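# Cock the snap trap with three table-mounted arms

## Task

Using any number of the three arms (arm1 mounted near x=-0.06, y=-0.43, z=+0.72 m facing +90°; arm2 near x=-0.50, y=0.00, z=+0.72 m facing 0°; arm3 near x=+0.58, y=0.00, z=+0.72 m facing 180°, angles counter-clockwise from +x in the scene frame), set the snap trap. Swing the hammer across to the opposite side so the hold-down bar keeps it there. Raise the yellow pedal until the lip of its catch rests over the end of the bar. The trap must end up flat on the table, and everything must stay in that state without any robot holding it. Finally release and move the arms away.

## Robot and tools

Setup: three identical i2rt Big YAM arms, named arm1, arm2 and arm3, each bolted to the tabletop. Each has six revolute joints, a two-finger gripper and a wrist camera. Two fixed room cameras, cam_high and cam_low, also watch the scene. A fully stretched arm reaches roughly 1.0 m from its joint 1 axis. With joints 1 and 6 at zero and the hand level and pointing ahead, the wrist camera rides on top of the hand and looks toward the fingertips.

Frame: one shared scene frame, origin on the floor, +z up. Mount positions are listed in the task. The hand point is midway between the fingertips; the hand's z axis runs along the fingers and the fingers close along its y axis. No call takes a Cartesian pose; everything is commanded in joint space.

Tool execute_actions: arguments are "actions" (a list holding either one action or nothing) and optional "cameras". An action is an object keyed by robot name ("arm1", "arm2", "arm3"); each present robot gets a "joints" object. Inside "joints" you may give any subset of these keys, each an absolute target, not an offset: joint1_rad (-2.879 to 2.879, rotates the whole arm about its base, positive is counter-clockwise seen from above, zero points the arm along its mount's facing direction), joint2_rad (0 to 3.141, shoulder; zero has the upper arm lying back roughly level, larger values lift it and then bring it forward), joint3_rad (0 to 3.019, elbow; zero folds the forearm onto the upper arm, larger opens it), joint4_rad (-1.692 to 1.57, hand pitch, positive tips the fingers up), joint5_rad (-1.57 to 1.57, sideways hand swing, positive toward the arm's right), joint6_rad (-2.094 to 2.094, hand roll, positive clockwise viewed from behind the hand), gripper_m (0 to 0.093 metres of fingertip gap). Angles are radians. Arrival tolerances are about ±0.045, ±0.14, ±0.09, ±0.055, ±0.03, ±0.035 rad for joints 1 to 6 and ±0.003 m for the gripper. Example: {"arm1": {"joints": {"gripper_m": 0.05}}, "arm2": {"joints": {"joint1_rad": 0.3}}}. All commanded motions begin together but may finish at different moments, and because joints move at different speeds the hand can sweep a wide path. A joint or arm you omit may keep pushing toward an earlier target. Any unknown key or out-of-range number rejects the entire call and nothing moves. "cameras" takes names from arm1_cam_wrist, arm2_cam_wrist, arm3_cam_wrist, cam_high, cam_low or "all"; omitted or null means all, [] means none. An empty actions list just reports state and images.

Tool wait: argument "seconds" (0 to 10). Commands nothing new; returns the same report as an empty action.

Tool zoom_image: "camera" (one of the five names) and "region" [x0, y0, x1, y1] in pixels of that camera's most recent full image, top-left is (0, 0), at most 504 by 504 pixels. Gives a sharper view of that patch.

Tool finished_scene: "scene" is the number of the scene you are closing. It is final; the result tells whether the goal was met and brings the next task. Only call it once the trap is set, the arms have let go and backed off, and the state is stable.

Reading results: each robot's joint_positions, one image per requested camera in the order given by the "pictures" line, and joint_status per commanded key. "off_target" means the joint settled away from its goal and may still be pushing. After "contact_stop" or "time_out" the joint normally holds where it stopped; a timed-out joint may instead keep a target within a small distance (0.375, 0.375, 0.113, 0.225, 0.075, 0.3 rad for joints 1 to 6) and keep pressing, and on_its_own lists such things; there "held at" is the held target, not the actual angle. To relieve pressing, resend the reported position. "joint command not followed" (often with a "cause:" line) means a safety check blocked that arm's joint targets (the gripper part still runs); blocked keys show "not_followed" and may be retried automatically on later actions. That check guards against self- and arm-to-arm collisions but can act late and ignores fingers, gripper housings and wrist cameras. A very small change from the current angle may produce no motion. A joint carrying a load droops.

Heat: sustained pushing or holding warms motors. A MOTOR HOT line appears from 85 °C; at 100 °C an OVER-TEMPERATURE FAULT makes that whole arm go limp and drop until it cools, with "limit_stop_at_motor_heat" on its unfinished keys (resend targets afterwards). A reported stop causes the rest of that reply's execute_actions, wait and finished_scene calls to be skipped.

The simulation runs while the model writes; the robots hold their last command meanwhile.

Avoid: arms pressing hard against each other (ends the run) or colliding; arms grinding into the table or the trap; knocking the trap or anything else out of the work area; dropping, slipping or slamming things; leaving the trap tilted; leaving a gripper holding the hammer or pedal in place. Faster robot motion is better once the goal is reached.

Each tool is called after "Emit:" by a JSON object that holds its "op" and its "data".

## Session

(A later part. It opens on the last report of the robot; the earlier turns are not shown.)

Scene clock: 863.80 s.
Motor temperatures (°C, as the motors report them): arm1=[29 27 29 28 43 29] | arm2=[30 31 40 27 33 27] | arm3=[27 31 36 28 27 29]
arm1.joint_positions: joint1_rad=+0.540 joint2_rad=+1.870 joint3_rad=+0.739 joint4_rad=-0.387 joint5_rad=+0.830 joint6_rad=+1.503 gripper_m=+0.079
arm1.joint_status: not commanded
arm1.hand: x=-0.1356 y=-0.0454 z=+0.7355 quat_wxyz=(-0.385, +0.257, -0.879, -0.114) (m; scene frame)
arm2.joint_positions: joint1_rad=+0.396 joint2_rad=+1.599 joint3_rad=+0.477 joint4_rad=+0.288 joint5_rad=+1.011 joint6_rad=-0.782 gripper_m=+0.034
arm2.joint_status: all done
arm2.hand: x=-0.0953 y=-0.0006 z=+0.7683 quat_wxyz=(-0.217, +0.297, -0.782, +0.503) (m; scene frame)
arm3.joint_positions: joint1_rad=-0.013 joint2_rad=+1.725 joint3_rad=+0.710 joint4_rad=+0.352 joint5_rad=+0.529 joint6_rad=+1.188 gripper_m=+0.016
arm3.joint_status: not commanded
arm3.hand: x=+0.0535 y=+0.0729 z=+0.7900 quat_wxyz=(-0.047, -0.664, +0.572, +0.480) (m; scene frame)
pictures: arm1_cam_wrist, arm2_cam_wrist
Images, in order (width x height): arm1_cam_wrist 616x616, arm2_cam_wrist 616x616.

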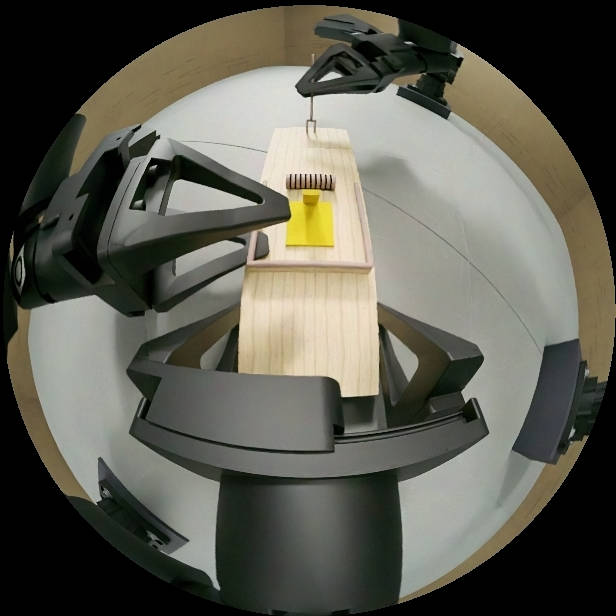

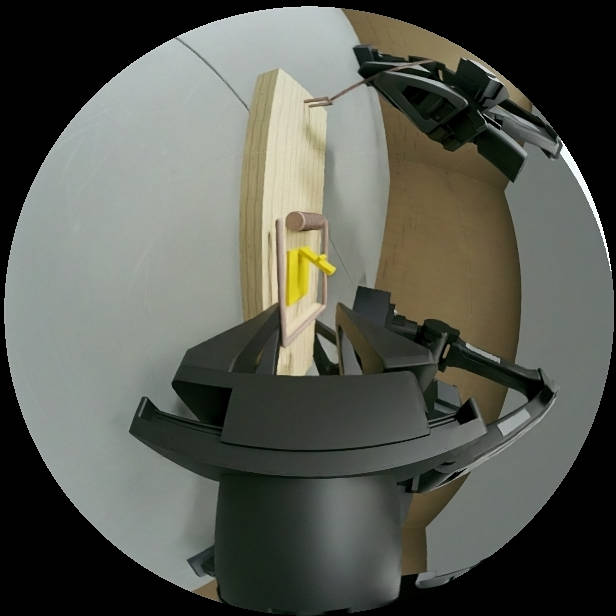

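Emit:
{"op": "execute_actions", "data": {"actions": [{"arm1":{"joints":{"joint1_rad":0.562}},"arm2":{"joints":{"joint1_rad":0.385,"joint2_rad":1.44,"joint3_rad":0.603}}}]}}

Emit:
{"op": "zoom_image", "data": {"camera": "arm1_cam_wrist", "region": [170, 40, 420, 280]}}

Emit:
{"op": "zoom_image", "data": {"camera": "arm2_cam_wrist", "region": [180, 160, 400, 380]}}

Emit:
{"op": "zoom_image", "data": {"camera": "cam_low", "region": [360, 170, 640, 330]}}

Scene clock: 875.07 s.
Motor temperatures (°C, as the motors report them): arm1=[29 27 29 28 43 29] | arm2=[30 31 40 27 33 27] | arm3=[27 31 36 28 27 29]
arm1.joint_positions: joint1_rad=+0.541 joint2_rad=+1.870 joint3_rad=+0.739 joint4_rad=-0.387 joint5_rad=+0.839 joint6_rad=+1.517 gripper_m=+0.079
arm1.joint_status: all done
arm1.hand: x=-0.1351 y=-0.0450 z=+0.7367 quat_wxyz=(-0.388, +0.251, -0.879, -0.117) (m; scene frame)
arm2.joint_positions: joint1_rad=+0.396 joint2_rad=+1.503 joint3_rad=+0.496 joint4_rad=+0.252 joint5_rad=+1.001 joint6_rad=-0.782 gripper_m=+0.034
arm2.joint_status: joint3_rad time_out (moved +0.018 of +0.126); the others done
arm2.on_its_own: joint3_rad reads +0.496 and still pushes toward +0.603 since a time_out
arm2.hand: x=-0.0845 y=+0.0042 z=+0.8033 quat_wxyz=(-0.251, +0.278, -0.781, +0.499) (m; scene frame)
arm3.joint_positions: joint1_rad=-0.013 joint2_rad=+1.725 joint3_rad=+0.710 joint4_rad=+0.352 joint5_rad=+0.529 joint6_rad=+1.188 gripper_m=+0.016
arm3.joint_status: not commanded
arm3.hand: x=+0.0535 y=+0.0729 z=+0.7900 quat_wxyz=(-0.047, -0.664, +0.572, +0.480) (m; scene frame)
pictures: arm1_cam_wrist, arm2_cam_wrist, arm3_cam_wrist, cam_high, cam_low
Images, in order (width x height): arm1_cam_wrist 616x616, arm2_cam_wrist 616x616, arm3_cam_wrist 616x616, cam_high 896x504, cam_low 896x504.

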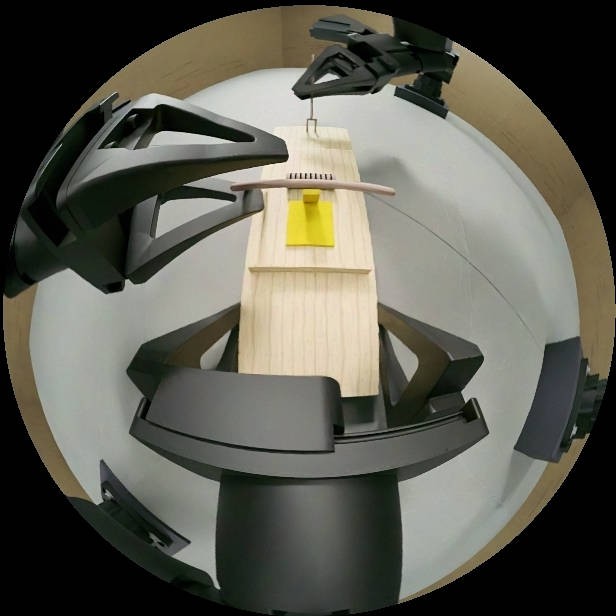

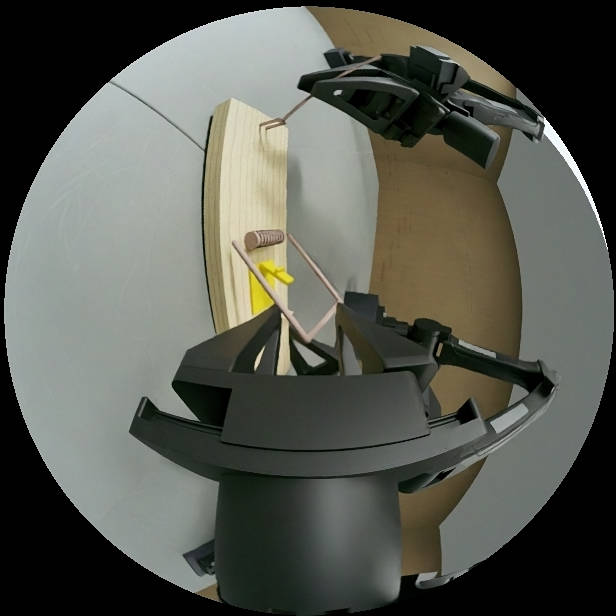

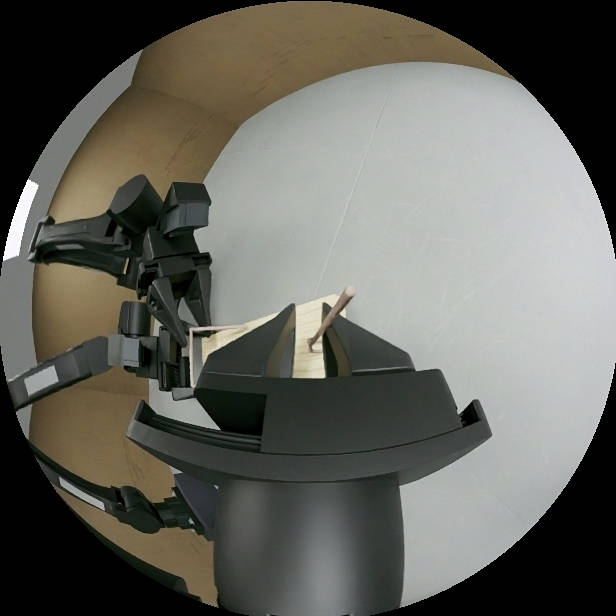

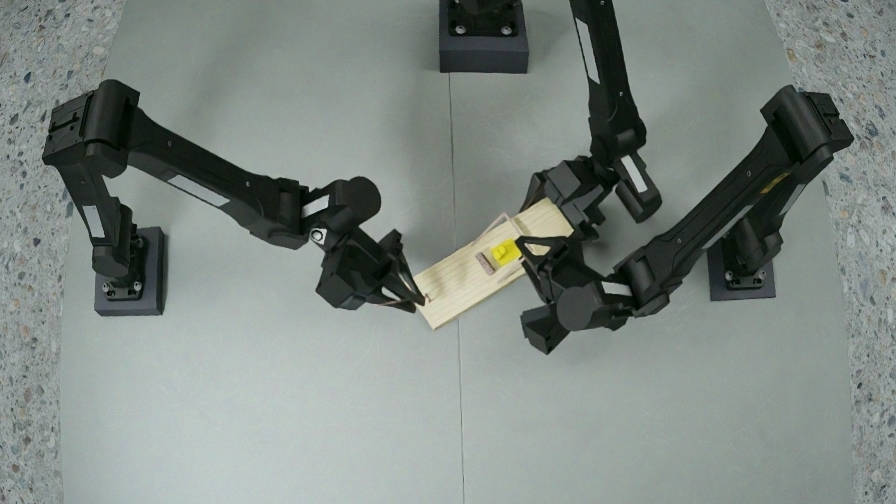

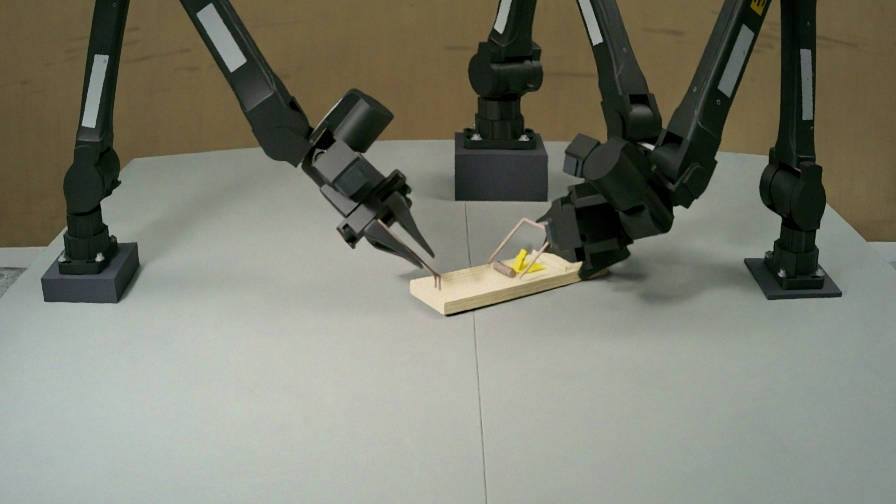

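Region (170, 40, 420, 280) of arm1_cam_wrist's 616x616 image, scaled by 2.016, with more detail than that image has; it fills the top 484 rows of this view, and the rest is white.

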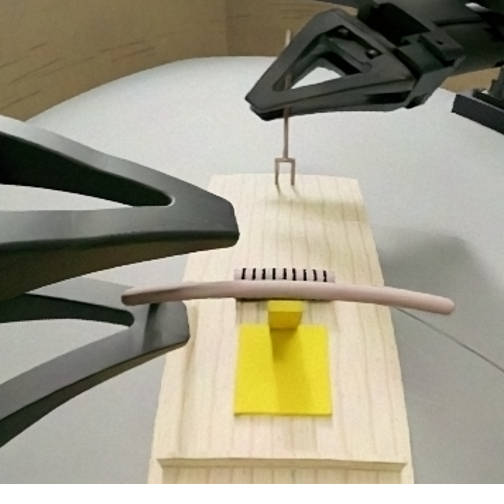

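Region (180, 160, 400, 380) of arm2_cam_wrist's 616x616 image, scaled by 2.291, with more detail than that image has.

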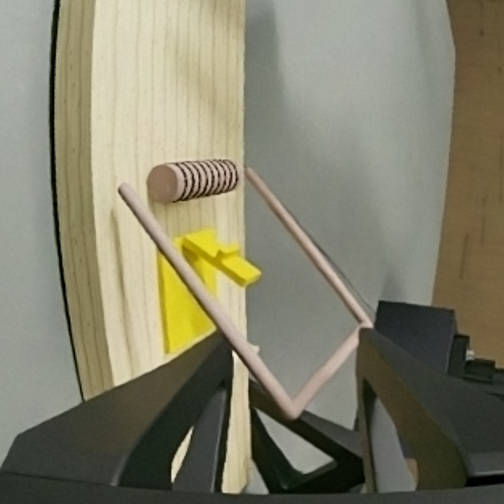

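Region (360, 170, 640, 330) of cam_low's 896x504 image, scaled by 1.800, with more detail than that image has; it fills the top 288 rows of this view, and the rest is white.

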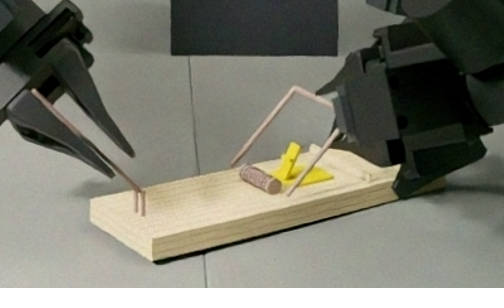

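Emit:
{"op": "execute_actions", "data": {"actions": [{"arm2":{"joints":{"joint3_rad":0.635}}}], "cameras": ["arm1_cam_wrist","arm2_cam_wrist","cam_low"]}}

Emit:
{"op": "zoom_image", "data": {"camera": "arm2_cam_wrist", "region": [180, 160, 400, 380]}}

Emit:
{"op": "zoom_image", "data": {"camera": "cam_low", "region": [360, 170, 640, 330]}}

Scene clock: 902.63 s.
Motor temperatures (°C, as the motors report them): arm1=[30 27 29 28 44 29] | arm2=[30 31 46 28 33 27] | arm3=[27 32 36 28 27 29]
arm1.joint_positions: joint1_rad=+0.540 joint2_rad=+1.871 joint3_rad=+0.739 joint4_rad=-0.387 joint5_rad=+0.839 joint6_rad=+1.525 gripper_m=+0.079
arm1.joint_status: not commanded
arm1.hand: x=-0.1348 y=-0.0450 z=+0.7366 quat_wxyz=(-0.388, +0.247, -0.880, -0.119) (m; scene frame)
arm2.joint_positions: joint1_rad=+0.396 joint2_rad=+1.503 joint3_rad=+0.509 joint4_rad=+0.247 joint5_rad=+1.003 joint6_rad=-0.785 gripper_m=+0.034
arm2.joint_status: joint3_rad time_out (moved +0.014 of +0.139)
arm2.on_its_own: joint3_rad reads +0.509 and still pushes toward +0.622 since a time_out
arm2.hand: x=-0.0795 y=+0.0059 z=+0.8074 quat_wxyz=(-0.254, +0.276, -0.781, +0.500) (m; scene frame)
arm3.joint_positions: joint1_rad=-0.013 joint2_rad=+1.725 joint3_rad=+0.710 joint4_rad=+0.352 joint5_rad=+0.529 joint6_rad=+1.188 gripper_m=+0.016
arm3.joint_status: not commanded
arm3.hand: x=+0.0535 y=+0.0729 z=+0.7900 quat_wxyz=(-0.047, -0.664, +0.572, +0.480) (m; scene frame)
pictures: arm1_cam_wrist, arm2_cam_wrist, cam_low
Images, in order (width x height): arm1_cam_wrist 616x616, arm2_cam_wrist 616x616, cam_low 896x504.

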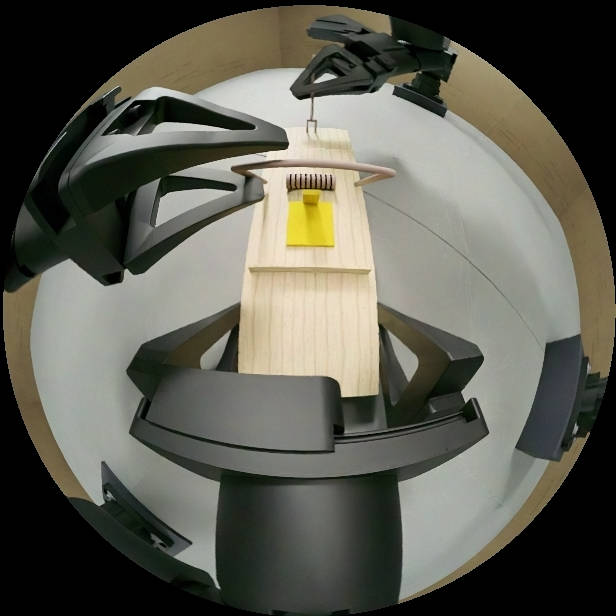

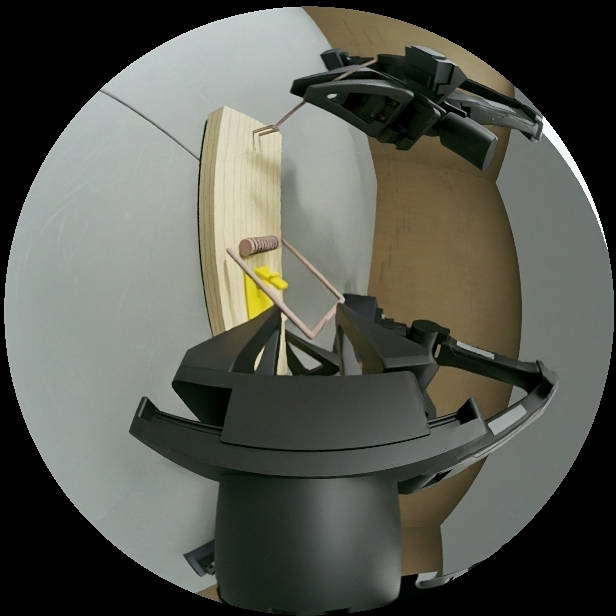

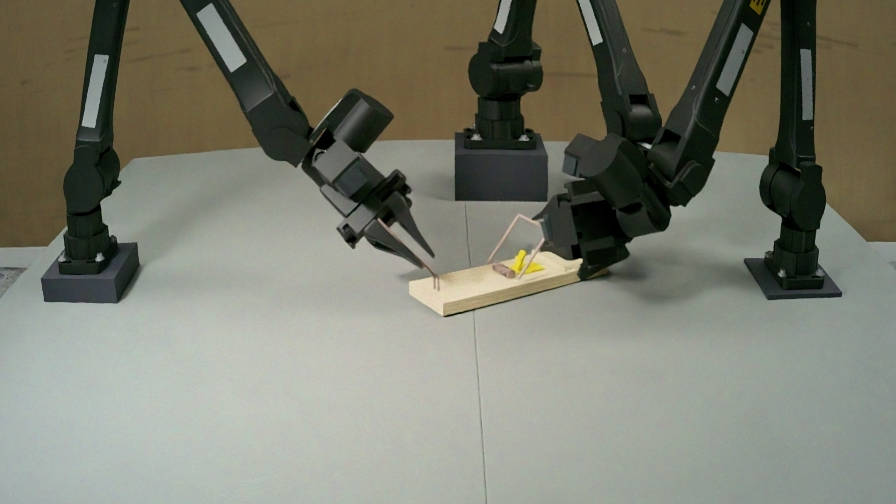

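Region (180, 160, 400, 380) of arm2_cam_wrist's 616x616 image, scaled by 2.291, with more detail than that image has.

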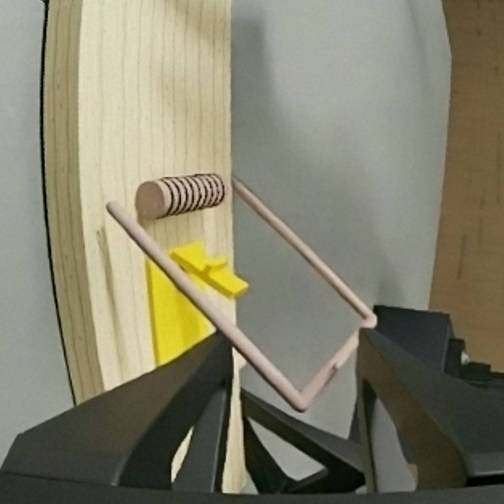

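Region (360, 170, 640, 330) of cam_low's 896x504 image, scaled by 1.800, with more detail than that image has; it fills the top 288 rows of this view, and the rest is white.

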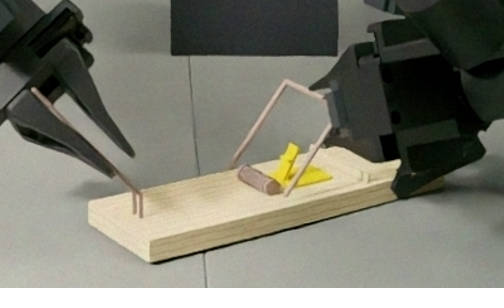

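Emit:
{"op": "execute_actions", "data": {"actions": [{"arm2":{"joints":{"joint2_rad":1.572,"joint3_rad":0.712,"gripper_m":0.042}}}]}}

Emit:
{"op": "zoom_image", "data": {"camera": "arm2_cam_wrist", "region": [160, 160, 400, 400]}}

Emit:
{"op": "zoom_image", "data": {"camera": "cam_low", "region": [360, 170, 640, 330]}}

Emit:
{"op": "zoom_image", "data": {"camera": "arm1_cam_wrist", "region": [170, 20, 420, 260]}}

Scene clock: 939.40 s.
Motor temperatures (°C, as the motors report them): arm1=[30 27 29 28 45 29] | arm2=[30 31 50 28 33 27] | arm3=[27 32 37 28 27 29]
arm1.joint_positions: joint1_rad=+0.517 joint2_rad=+1.874 joint3_rad=+0.739 joint4_rad=-0.389 joint5_rad=+0.843 joint6_rad=+1.525 gripper_m=+0.079
arm1.joint_status: not commanded
arm1.hand: x=-0.1248 y=-0.0439 z=+0.7360 quat_wxyz=(-0.392, +0.237, -0.882, -0.112) (m; scene frame)
arm2.joint_positions: joint1_rad=+0.396 joint2_rad=+1.562 joint3_rad=+0.591 joint4_rad=+0.244 joint5_rad=+1.043 joint6_rad=-0.792 gripper_m=+0.042
arm2.joint_status: joint3_rad time_out (moved +0.082 of +0.203); the others done
arm2.on_its_own: joint3_rad reads +0.591 and still pushes toward +0.704 since a time_out
arm2.hand: x=-0.0524 y=+0.0121 z=+0.8159 quat_wxyz=(-0.253, +0.262, -0.776, +0.516) (m; scene frame)
arm3.joint_positions: joint1_rad=-0.013 joint2_rad=+1.725 joint3_rad=+0.710 joint4_rad=+0.352 joint5_rad=+0.529 joint6_rad=+1.188 gripper_m=+0.016
arm3.joint_status: not commanded
arm3.hand: x=+0.0535 y=+0.0729 z=+0.7900 quat_wxyz=(-0.047, -0.664, +0.572, +0.480) (m; scene frame)
pictures: arm1_cam_wrist, arm2_cam_wrist, arm3_cam_wrist, cam_high, cam_low
Images, in order (width x height): arm1_cam_wrist 616x616, arm2_cam_wrist 616x616, arm3_cam_wrist 616x616, cam_high 896x504, cam_low 896x504.

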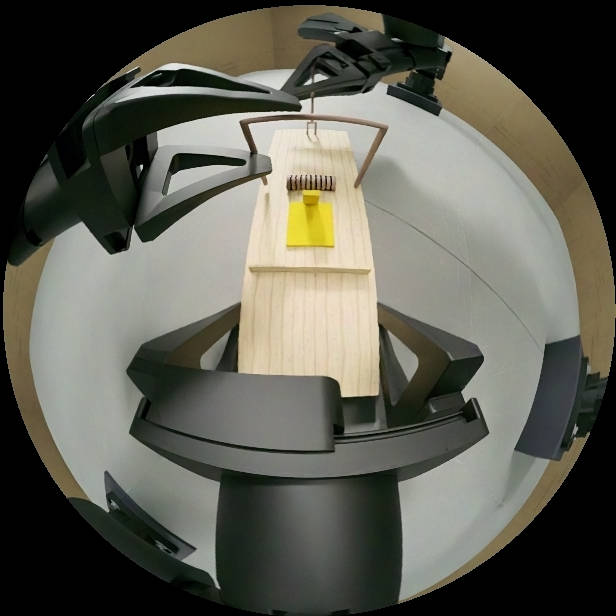

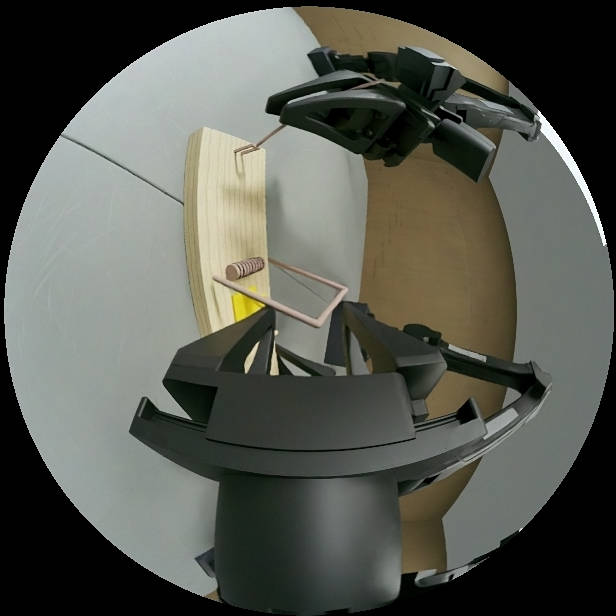

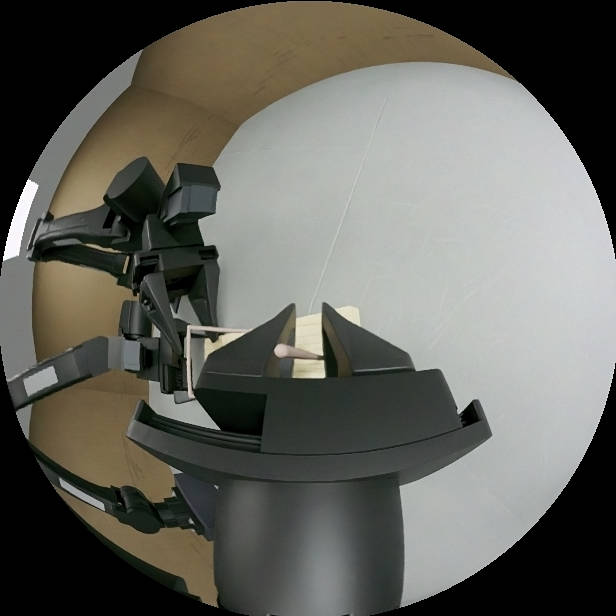

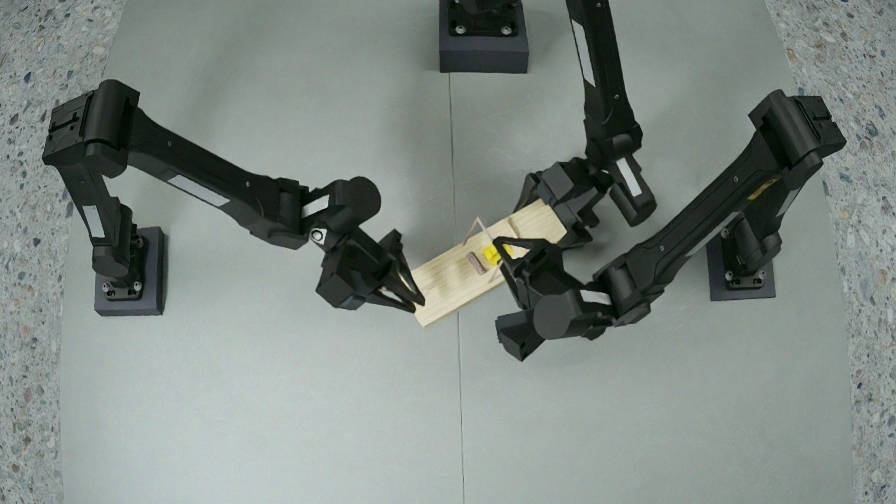

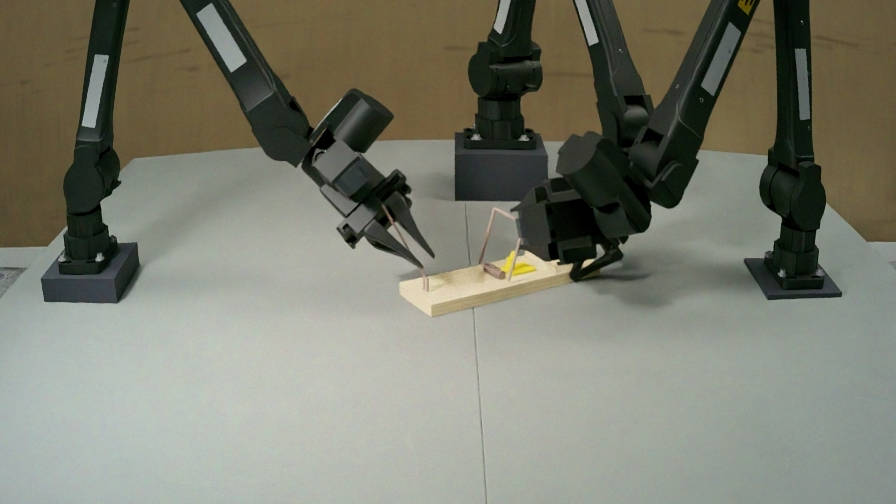

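Region (160, 160, 400, 400) of arm2_cam_wrist's 616x616 image, scaled by 2.100, with more detail than that image has.

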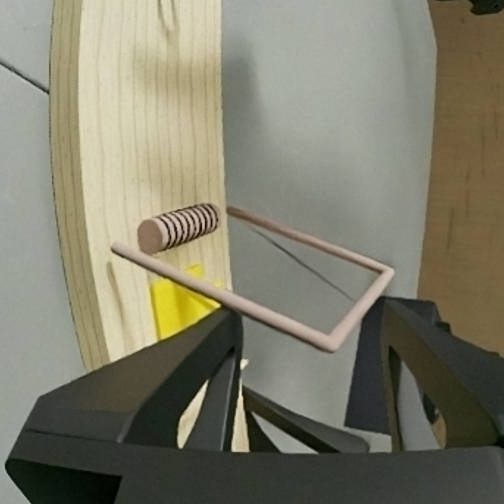

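Region (360, 170, 640, 330) of cam_low's 896x504 image, scaled by 1.800, with more detail than that image has; it fills the top 288 rows of this view, and the rest is white.

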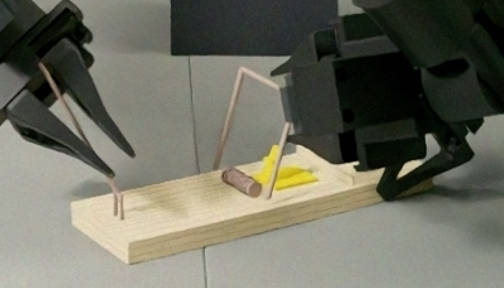

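Region (170, 20, 420, 260) of arm1_cam_wrist's 616x616 image, scaled by 2.016, with more detail than that image has; it fills the top 484 rows of this view, and the rest is white.

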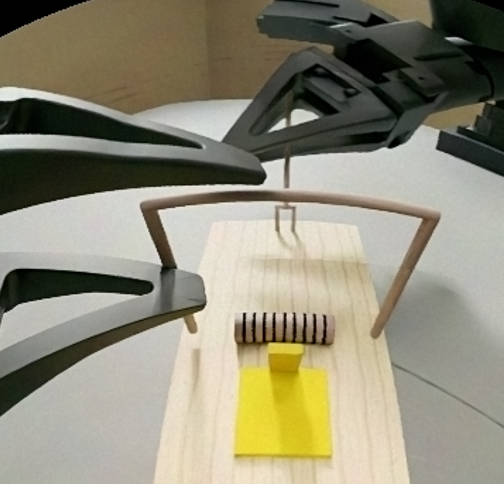

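Emit:
{"op": "execute_actions", "data": {"actions": []}}

Scene clock: 967.20 s.
Motor temperatures (°C, as the motors report them): arm1=[30 27 29 28 46 29] | arm2=[30 31 51 28 31 27] | arm3=[27 32 37 28 27 29]
arm1.joint_positions: joint1_rad=+0.517 joint2_rad=+1.874 joint3_rad=+0.739 joint4_rad=-0.389 joint5_rad=+0.843 joint6_rad=+1.525 gripper_m=+0.079
arm1.joint_status: not commanded
arm1.hand: x=-0.1248 y=-0.0439 z=+0.7360 quat_wxyz=(-0.392, +0.237, -0.882, -0.112) (m; scene frame)
arm2.joint_positions: joint1_rad=+0.396 joint2_rad=+1.562 joint3_rad=+0.591 joint4_rad=+0.244 joint5_rad=+1.043 joint6_rad=-0.792 gripper_m=+0.042
arm2.joint_status: joint3_rad time_out (moved +0.082 of +0.203); the others done
arm2.on_its_own: joint3_rad reads +0.591 and still pushes toward +0.704 since a time_out
arm2.hand: x=-0.0524 y=+0.0121 z=+0.8159 quat_wxyz=(-0.253, +0.262, -0.776, +0.516) (m; scene frame)
arm3.joint_positions: joint1_rad=-0.013 joint2_rad=+1.725 joint3_rad=+0.710 joint4_rad=+0.352 joint5_rad=+0.529 joint6_rad=+1.188 gripper_m=+0.016
arm3.joint_status: not commanded
arm3.hand: x=+0.0535 y=+0.0729 z=+0.7900 quat_wxyz=(-0.047, -0.664, +0.572, +0.480) (m; scene frame)
pictures: arm1_cam_wrist, arm2_cam_wrist, arm3_cam_wrist, cam_high, cam_low
Images, in order (width x height): arm1_cam_wrist 616x616, arm2_cam_wrist 616x616, arm3_cam_wrist 616x616, cam_high 896x504, cam_low 896x504.

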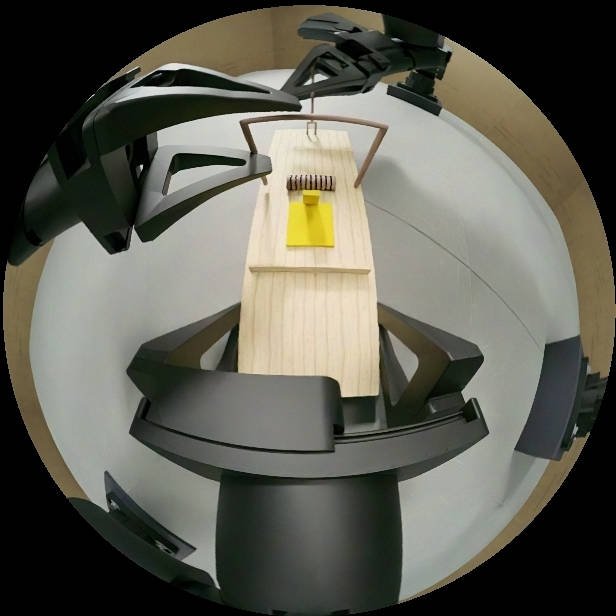

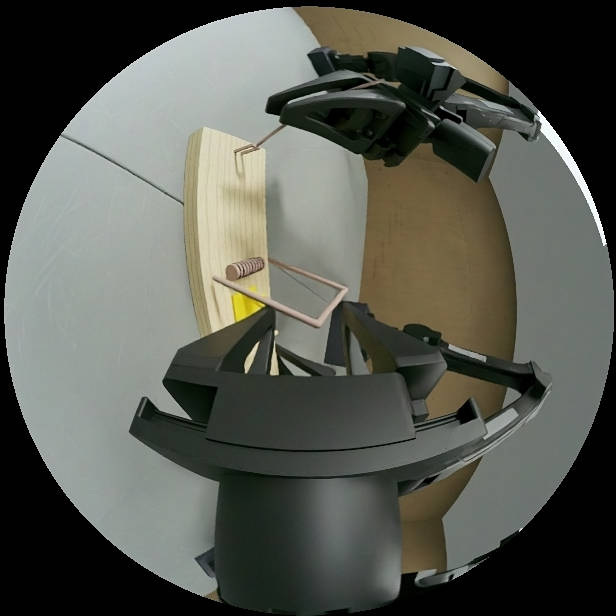

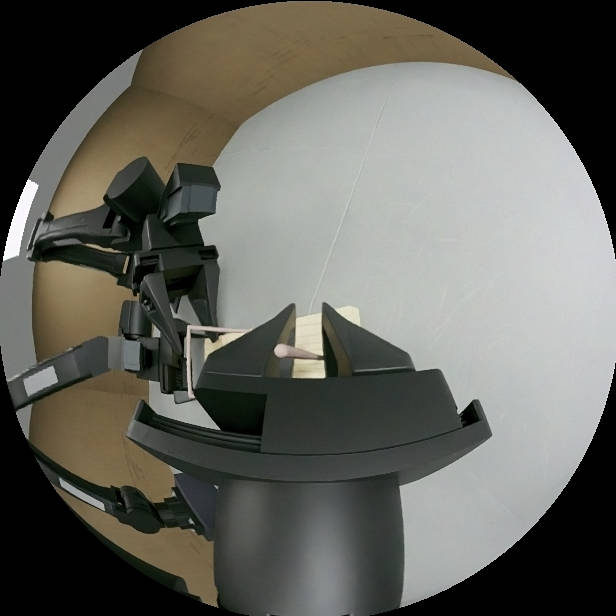

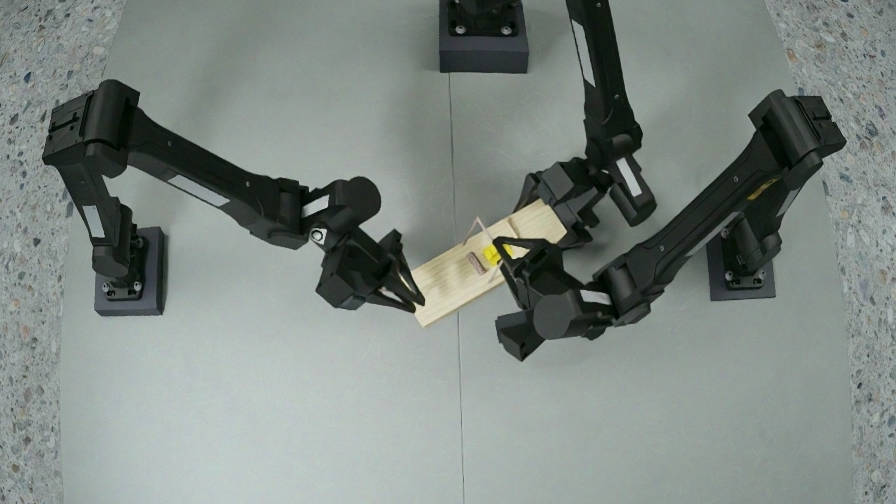

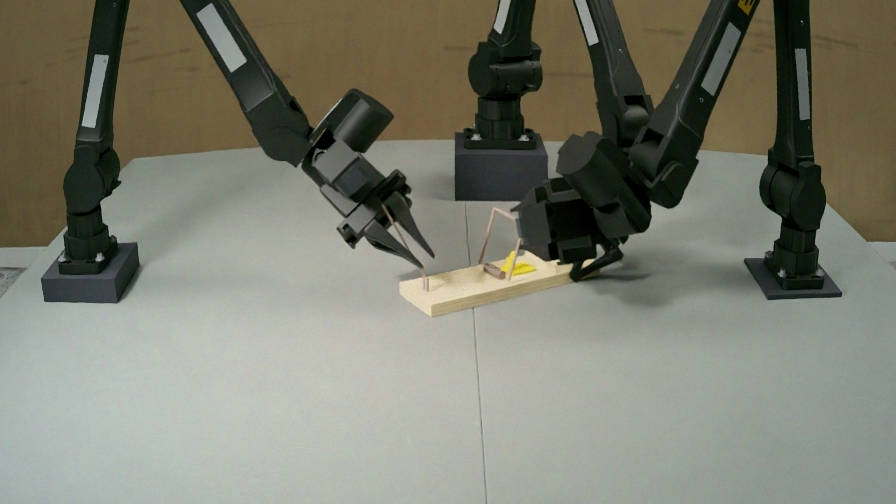

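Emit:
{"op": "zoom_image", "data": {"camera": "cam_low", "region": [330, 170, 630, 330]}}

Emit:
{"op": "zoom_image", "data": {"camera": "arm1_cam_wrist", "region": [130, 40, 430, 260]}}

Region (330, 170, 630, 330) of cam_low's 896x504 image, scaled by 1.680, with more detail than that image has; it fills the top 269 rows of this view, and the rest is white.

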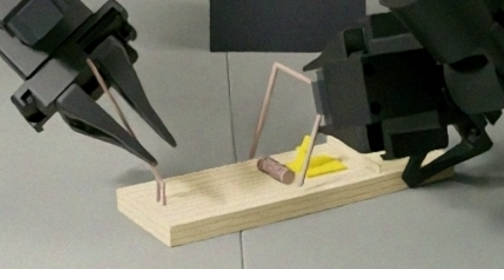

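Region (130, 40, 430, 260) of arm1_cam_wrist's 616x616 image, scaled by 1.680, with more detail than that image has; it fills the top 370 rows of this view, and the rest is white.

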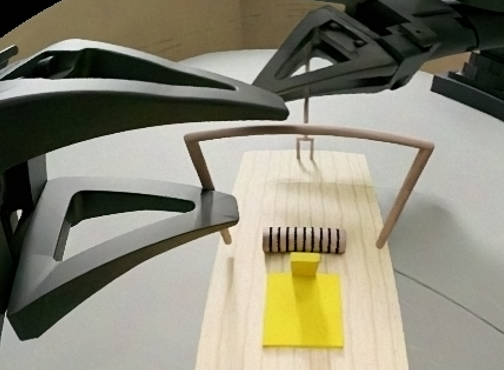

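Emit:
{"op": "execute_actions", "data": {"actions": [{"arm2":{"joints":{"joint2_rad":1.65,"joint3_rad":0.76}},"arm3":{"joints":{"joint2_rad":1.672,"joint3_rad":0.697}}}]}}

Scene clock: 1025.80 s.
Motor temperatures (°C, as the motors report them): arm1=[30 27 29 28 47 29] | arm2=[30 31 52 28 31 27] | arm3=[27 32 37 28 27 29]
arm1.joint_positions: joint1_rad=+0.504 joint2_rad=+1.878 joint3_rad=+0.739 joint4_rad=-0.390 joint5_rad=+0.853 joint6_rad=+1.523 gripper_m=+0.079
arm1.joint_status: not commanded
arm1.hand: x=-0.1183 y=-0.0436 z=+0.7357 quat_wxyz=(-0.397, +0.233, -0.881, -0.108) (m; scene frame)
arm2.joint_positions: joint1_rad=+0.391 joint2_rad=+1.616 joint3_rad=+0.631 joint4_rad=+0.244 joint5_rad=+1.070 joint6_rad=-0.797 gripper_m=+0.042
arm2.joint_status: joint3_rad time_out (moved +0.039 of +0.169); the others done
arm2.on_its_own: joint3_rad reads +0.631 and still pushes toward +0.743 since a time_out
arm2.hand: x=-0.0409 y=+0.0120 z=+0.8099 quat_wxyz=(-0.240, +0.258, -0.773, +0.527) (m; scene frame)
arm3.joint_positions: joint1_rad=-0.013 joint2_rad=+1.698 joint3_rad=+0.691 joint4_rad=+0.352 joint5_rad=+0.529 joint6_rad=+1.185 gripper_m=+0.016
arm3.joint_status: all done
arm3.hand: x=+0.0599 y=+0.0731 z=+0.7962 quat_wxyz=(-0.049, -0.663, +0.571, +0.483) (m; scene frame)
pictures: arm1_cam_wrist, arm2_cam_wrist, arm3_cam_wrist, cam_high, cam_low
Images, in order (width x height): arm1_cam_wrist 616x616, arm2_cam_wrist 616x616, arm3_cam_wrist 616x616, cam_high 896x504, cam_low 896x504.

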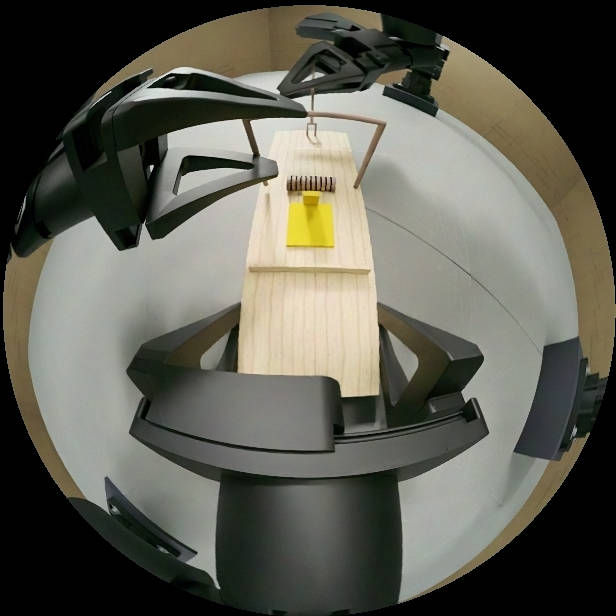

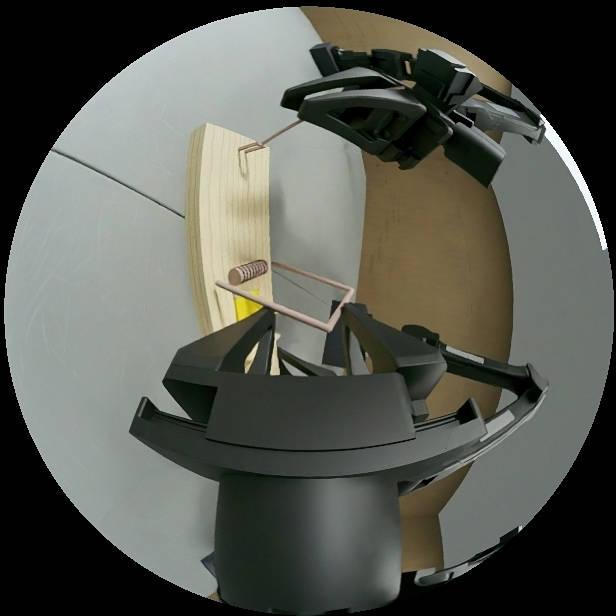

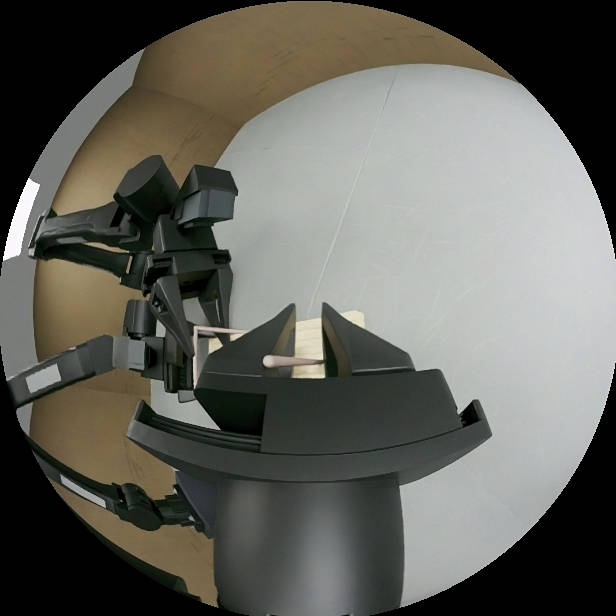

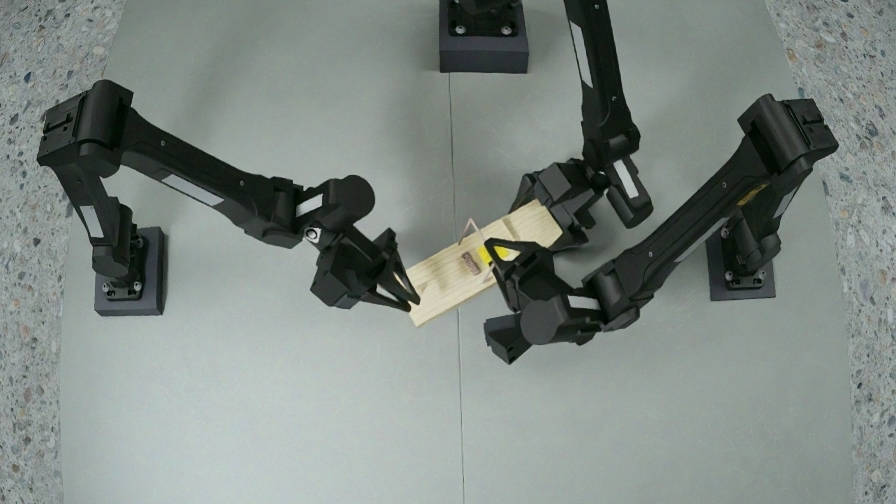

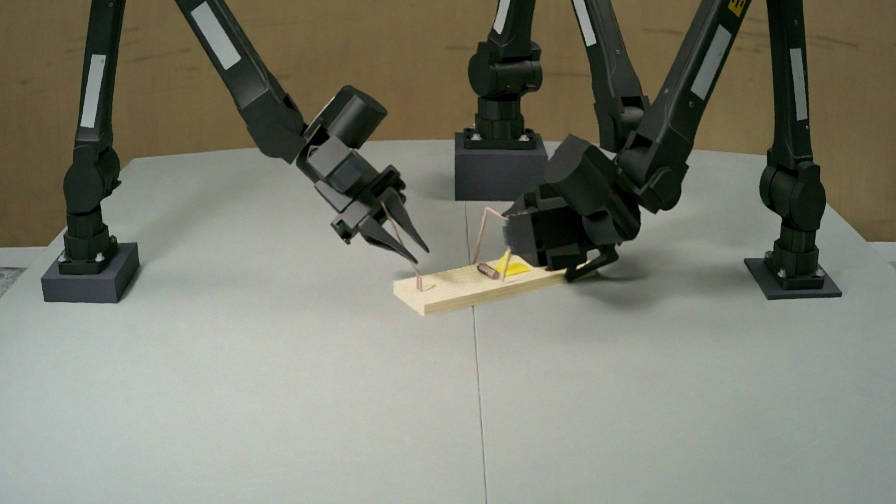

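Emit:
{"op": "zoom_image", "data": {"camera": "arm1_cam_wrist", "region": [160, 50, 410, 250]}}

Emit:
{"op": "zoom_image", "data": {"camera": "arm2_cam_wrist", "region": [180, 220, 420, 400]}}

Emit:
{"op": "zoom_image", "data": {"camera": "cam_low", "region": [380, 170, 620, 330]}}

Region (160, 50, 410, 250) of arm1_cam_wrist's 616x616 image, scaled by 2.016, with more detail than that image has; it fills the top 403 rows of this view, and the rest is white.

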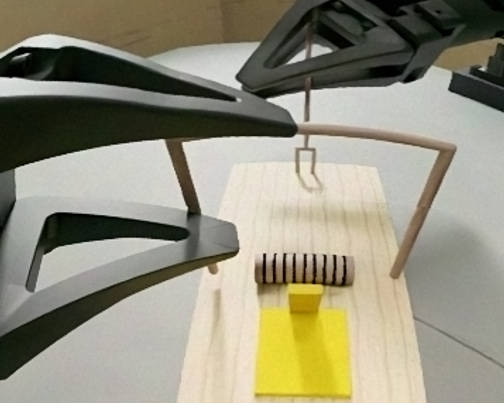

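Region (180, 220, 420, 400) of arm2_cam_wrist's 616x616 image, scaled by 2.100, with more detail than that image has; it fills the top 378 rows of this view, and the rest is white.

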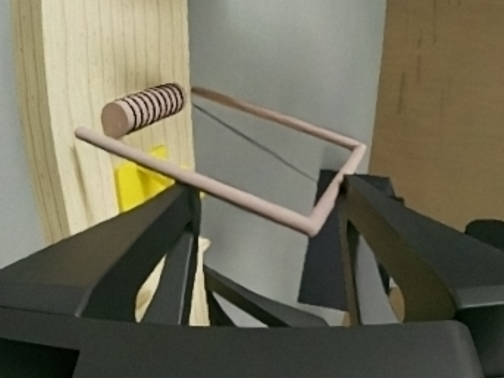

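Region (380, 170, 620, 330) of cam_low's 896x504 image, scaled by 2.100, with more detail than that image has.

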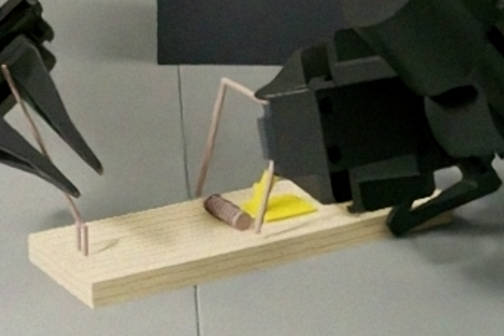

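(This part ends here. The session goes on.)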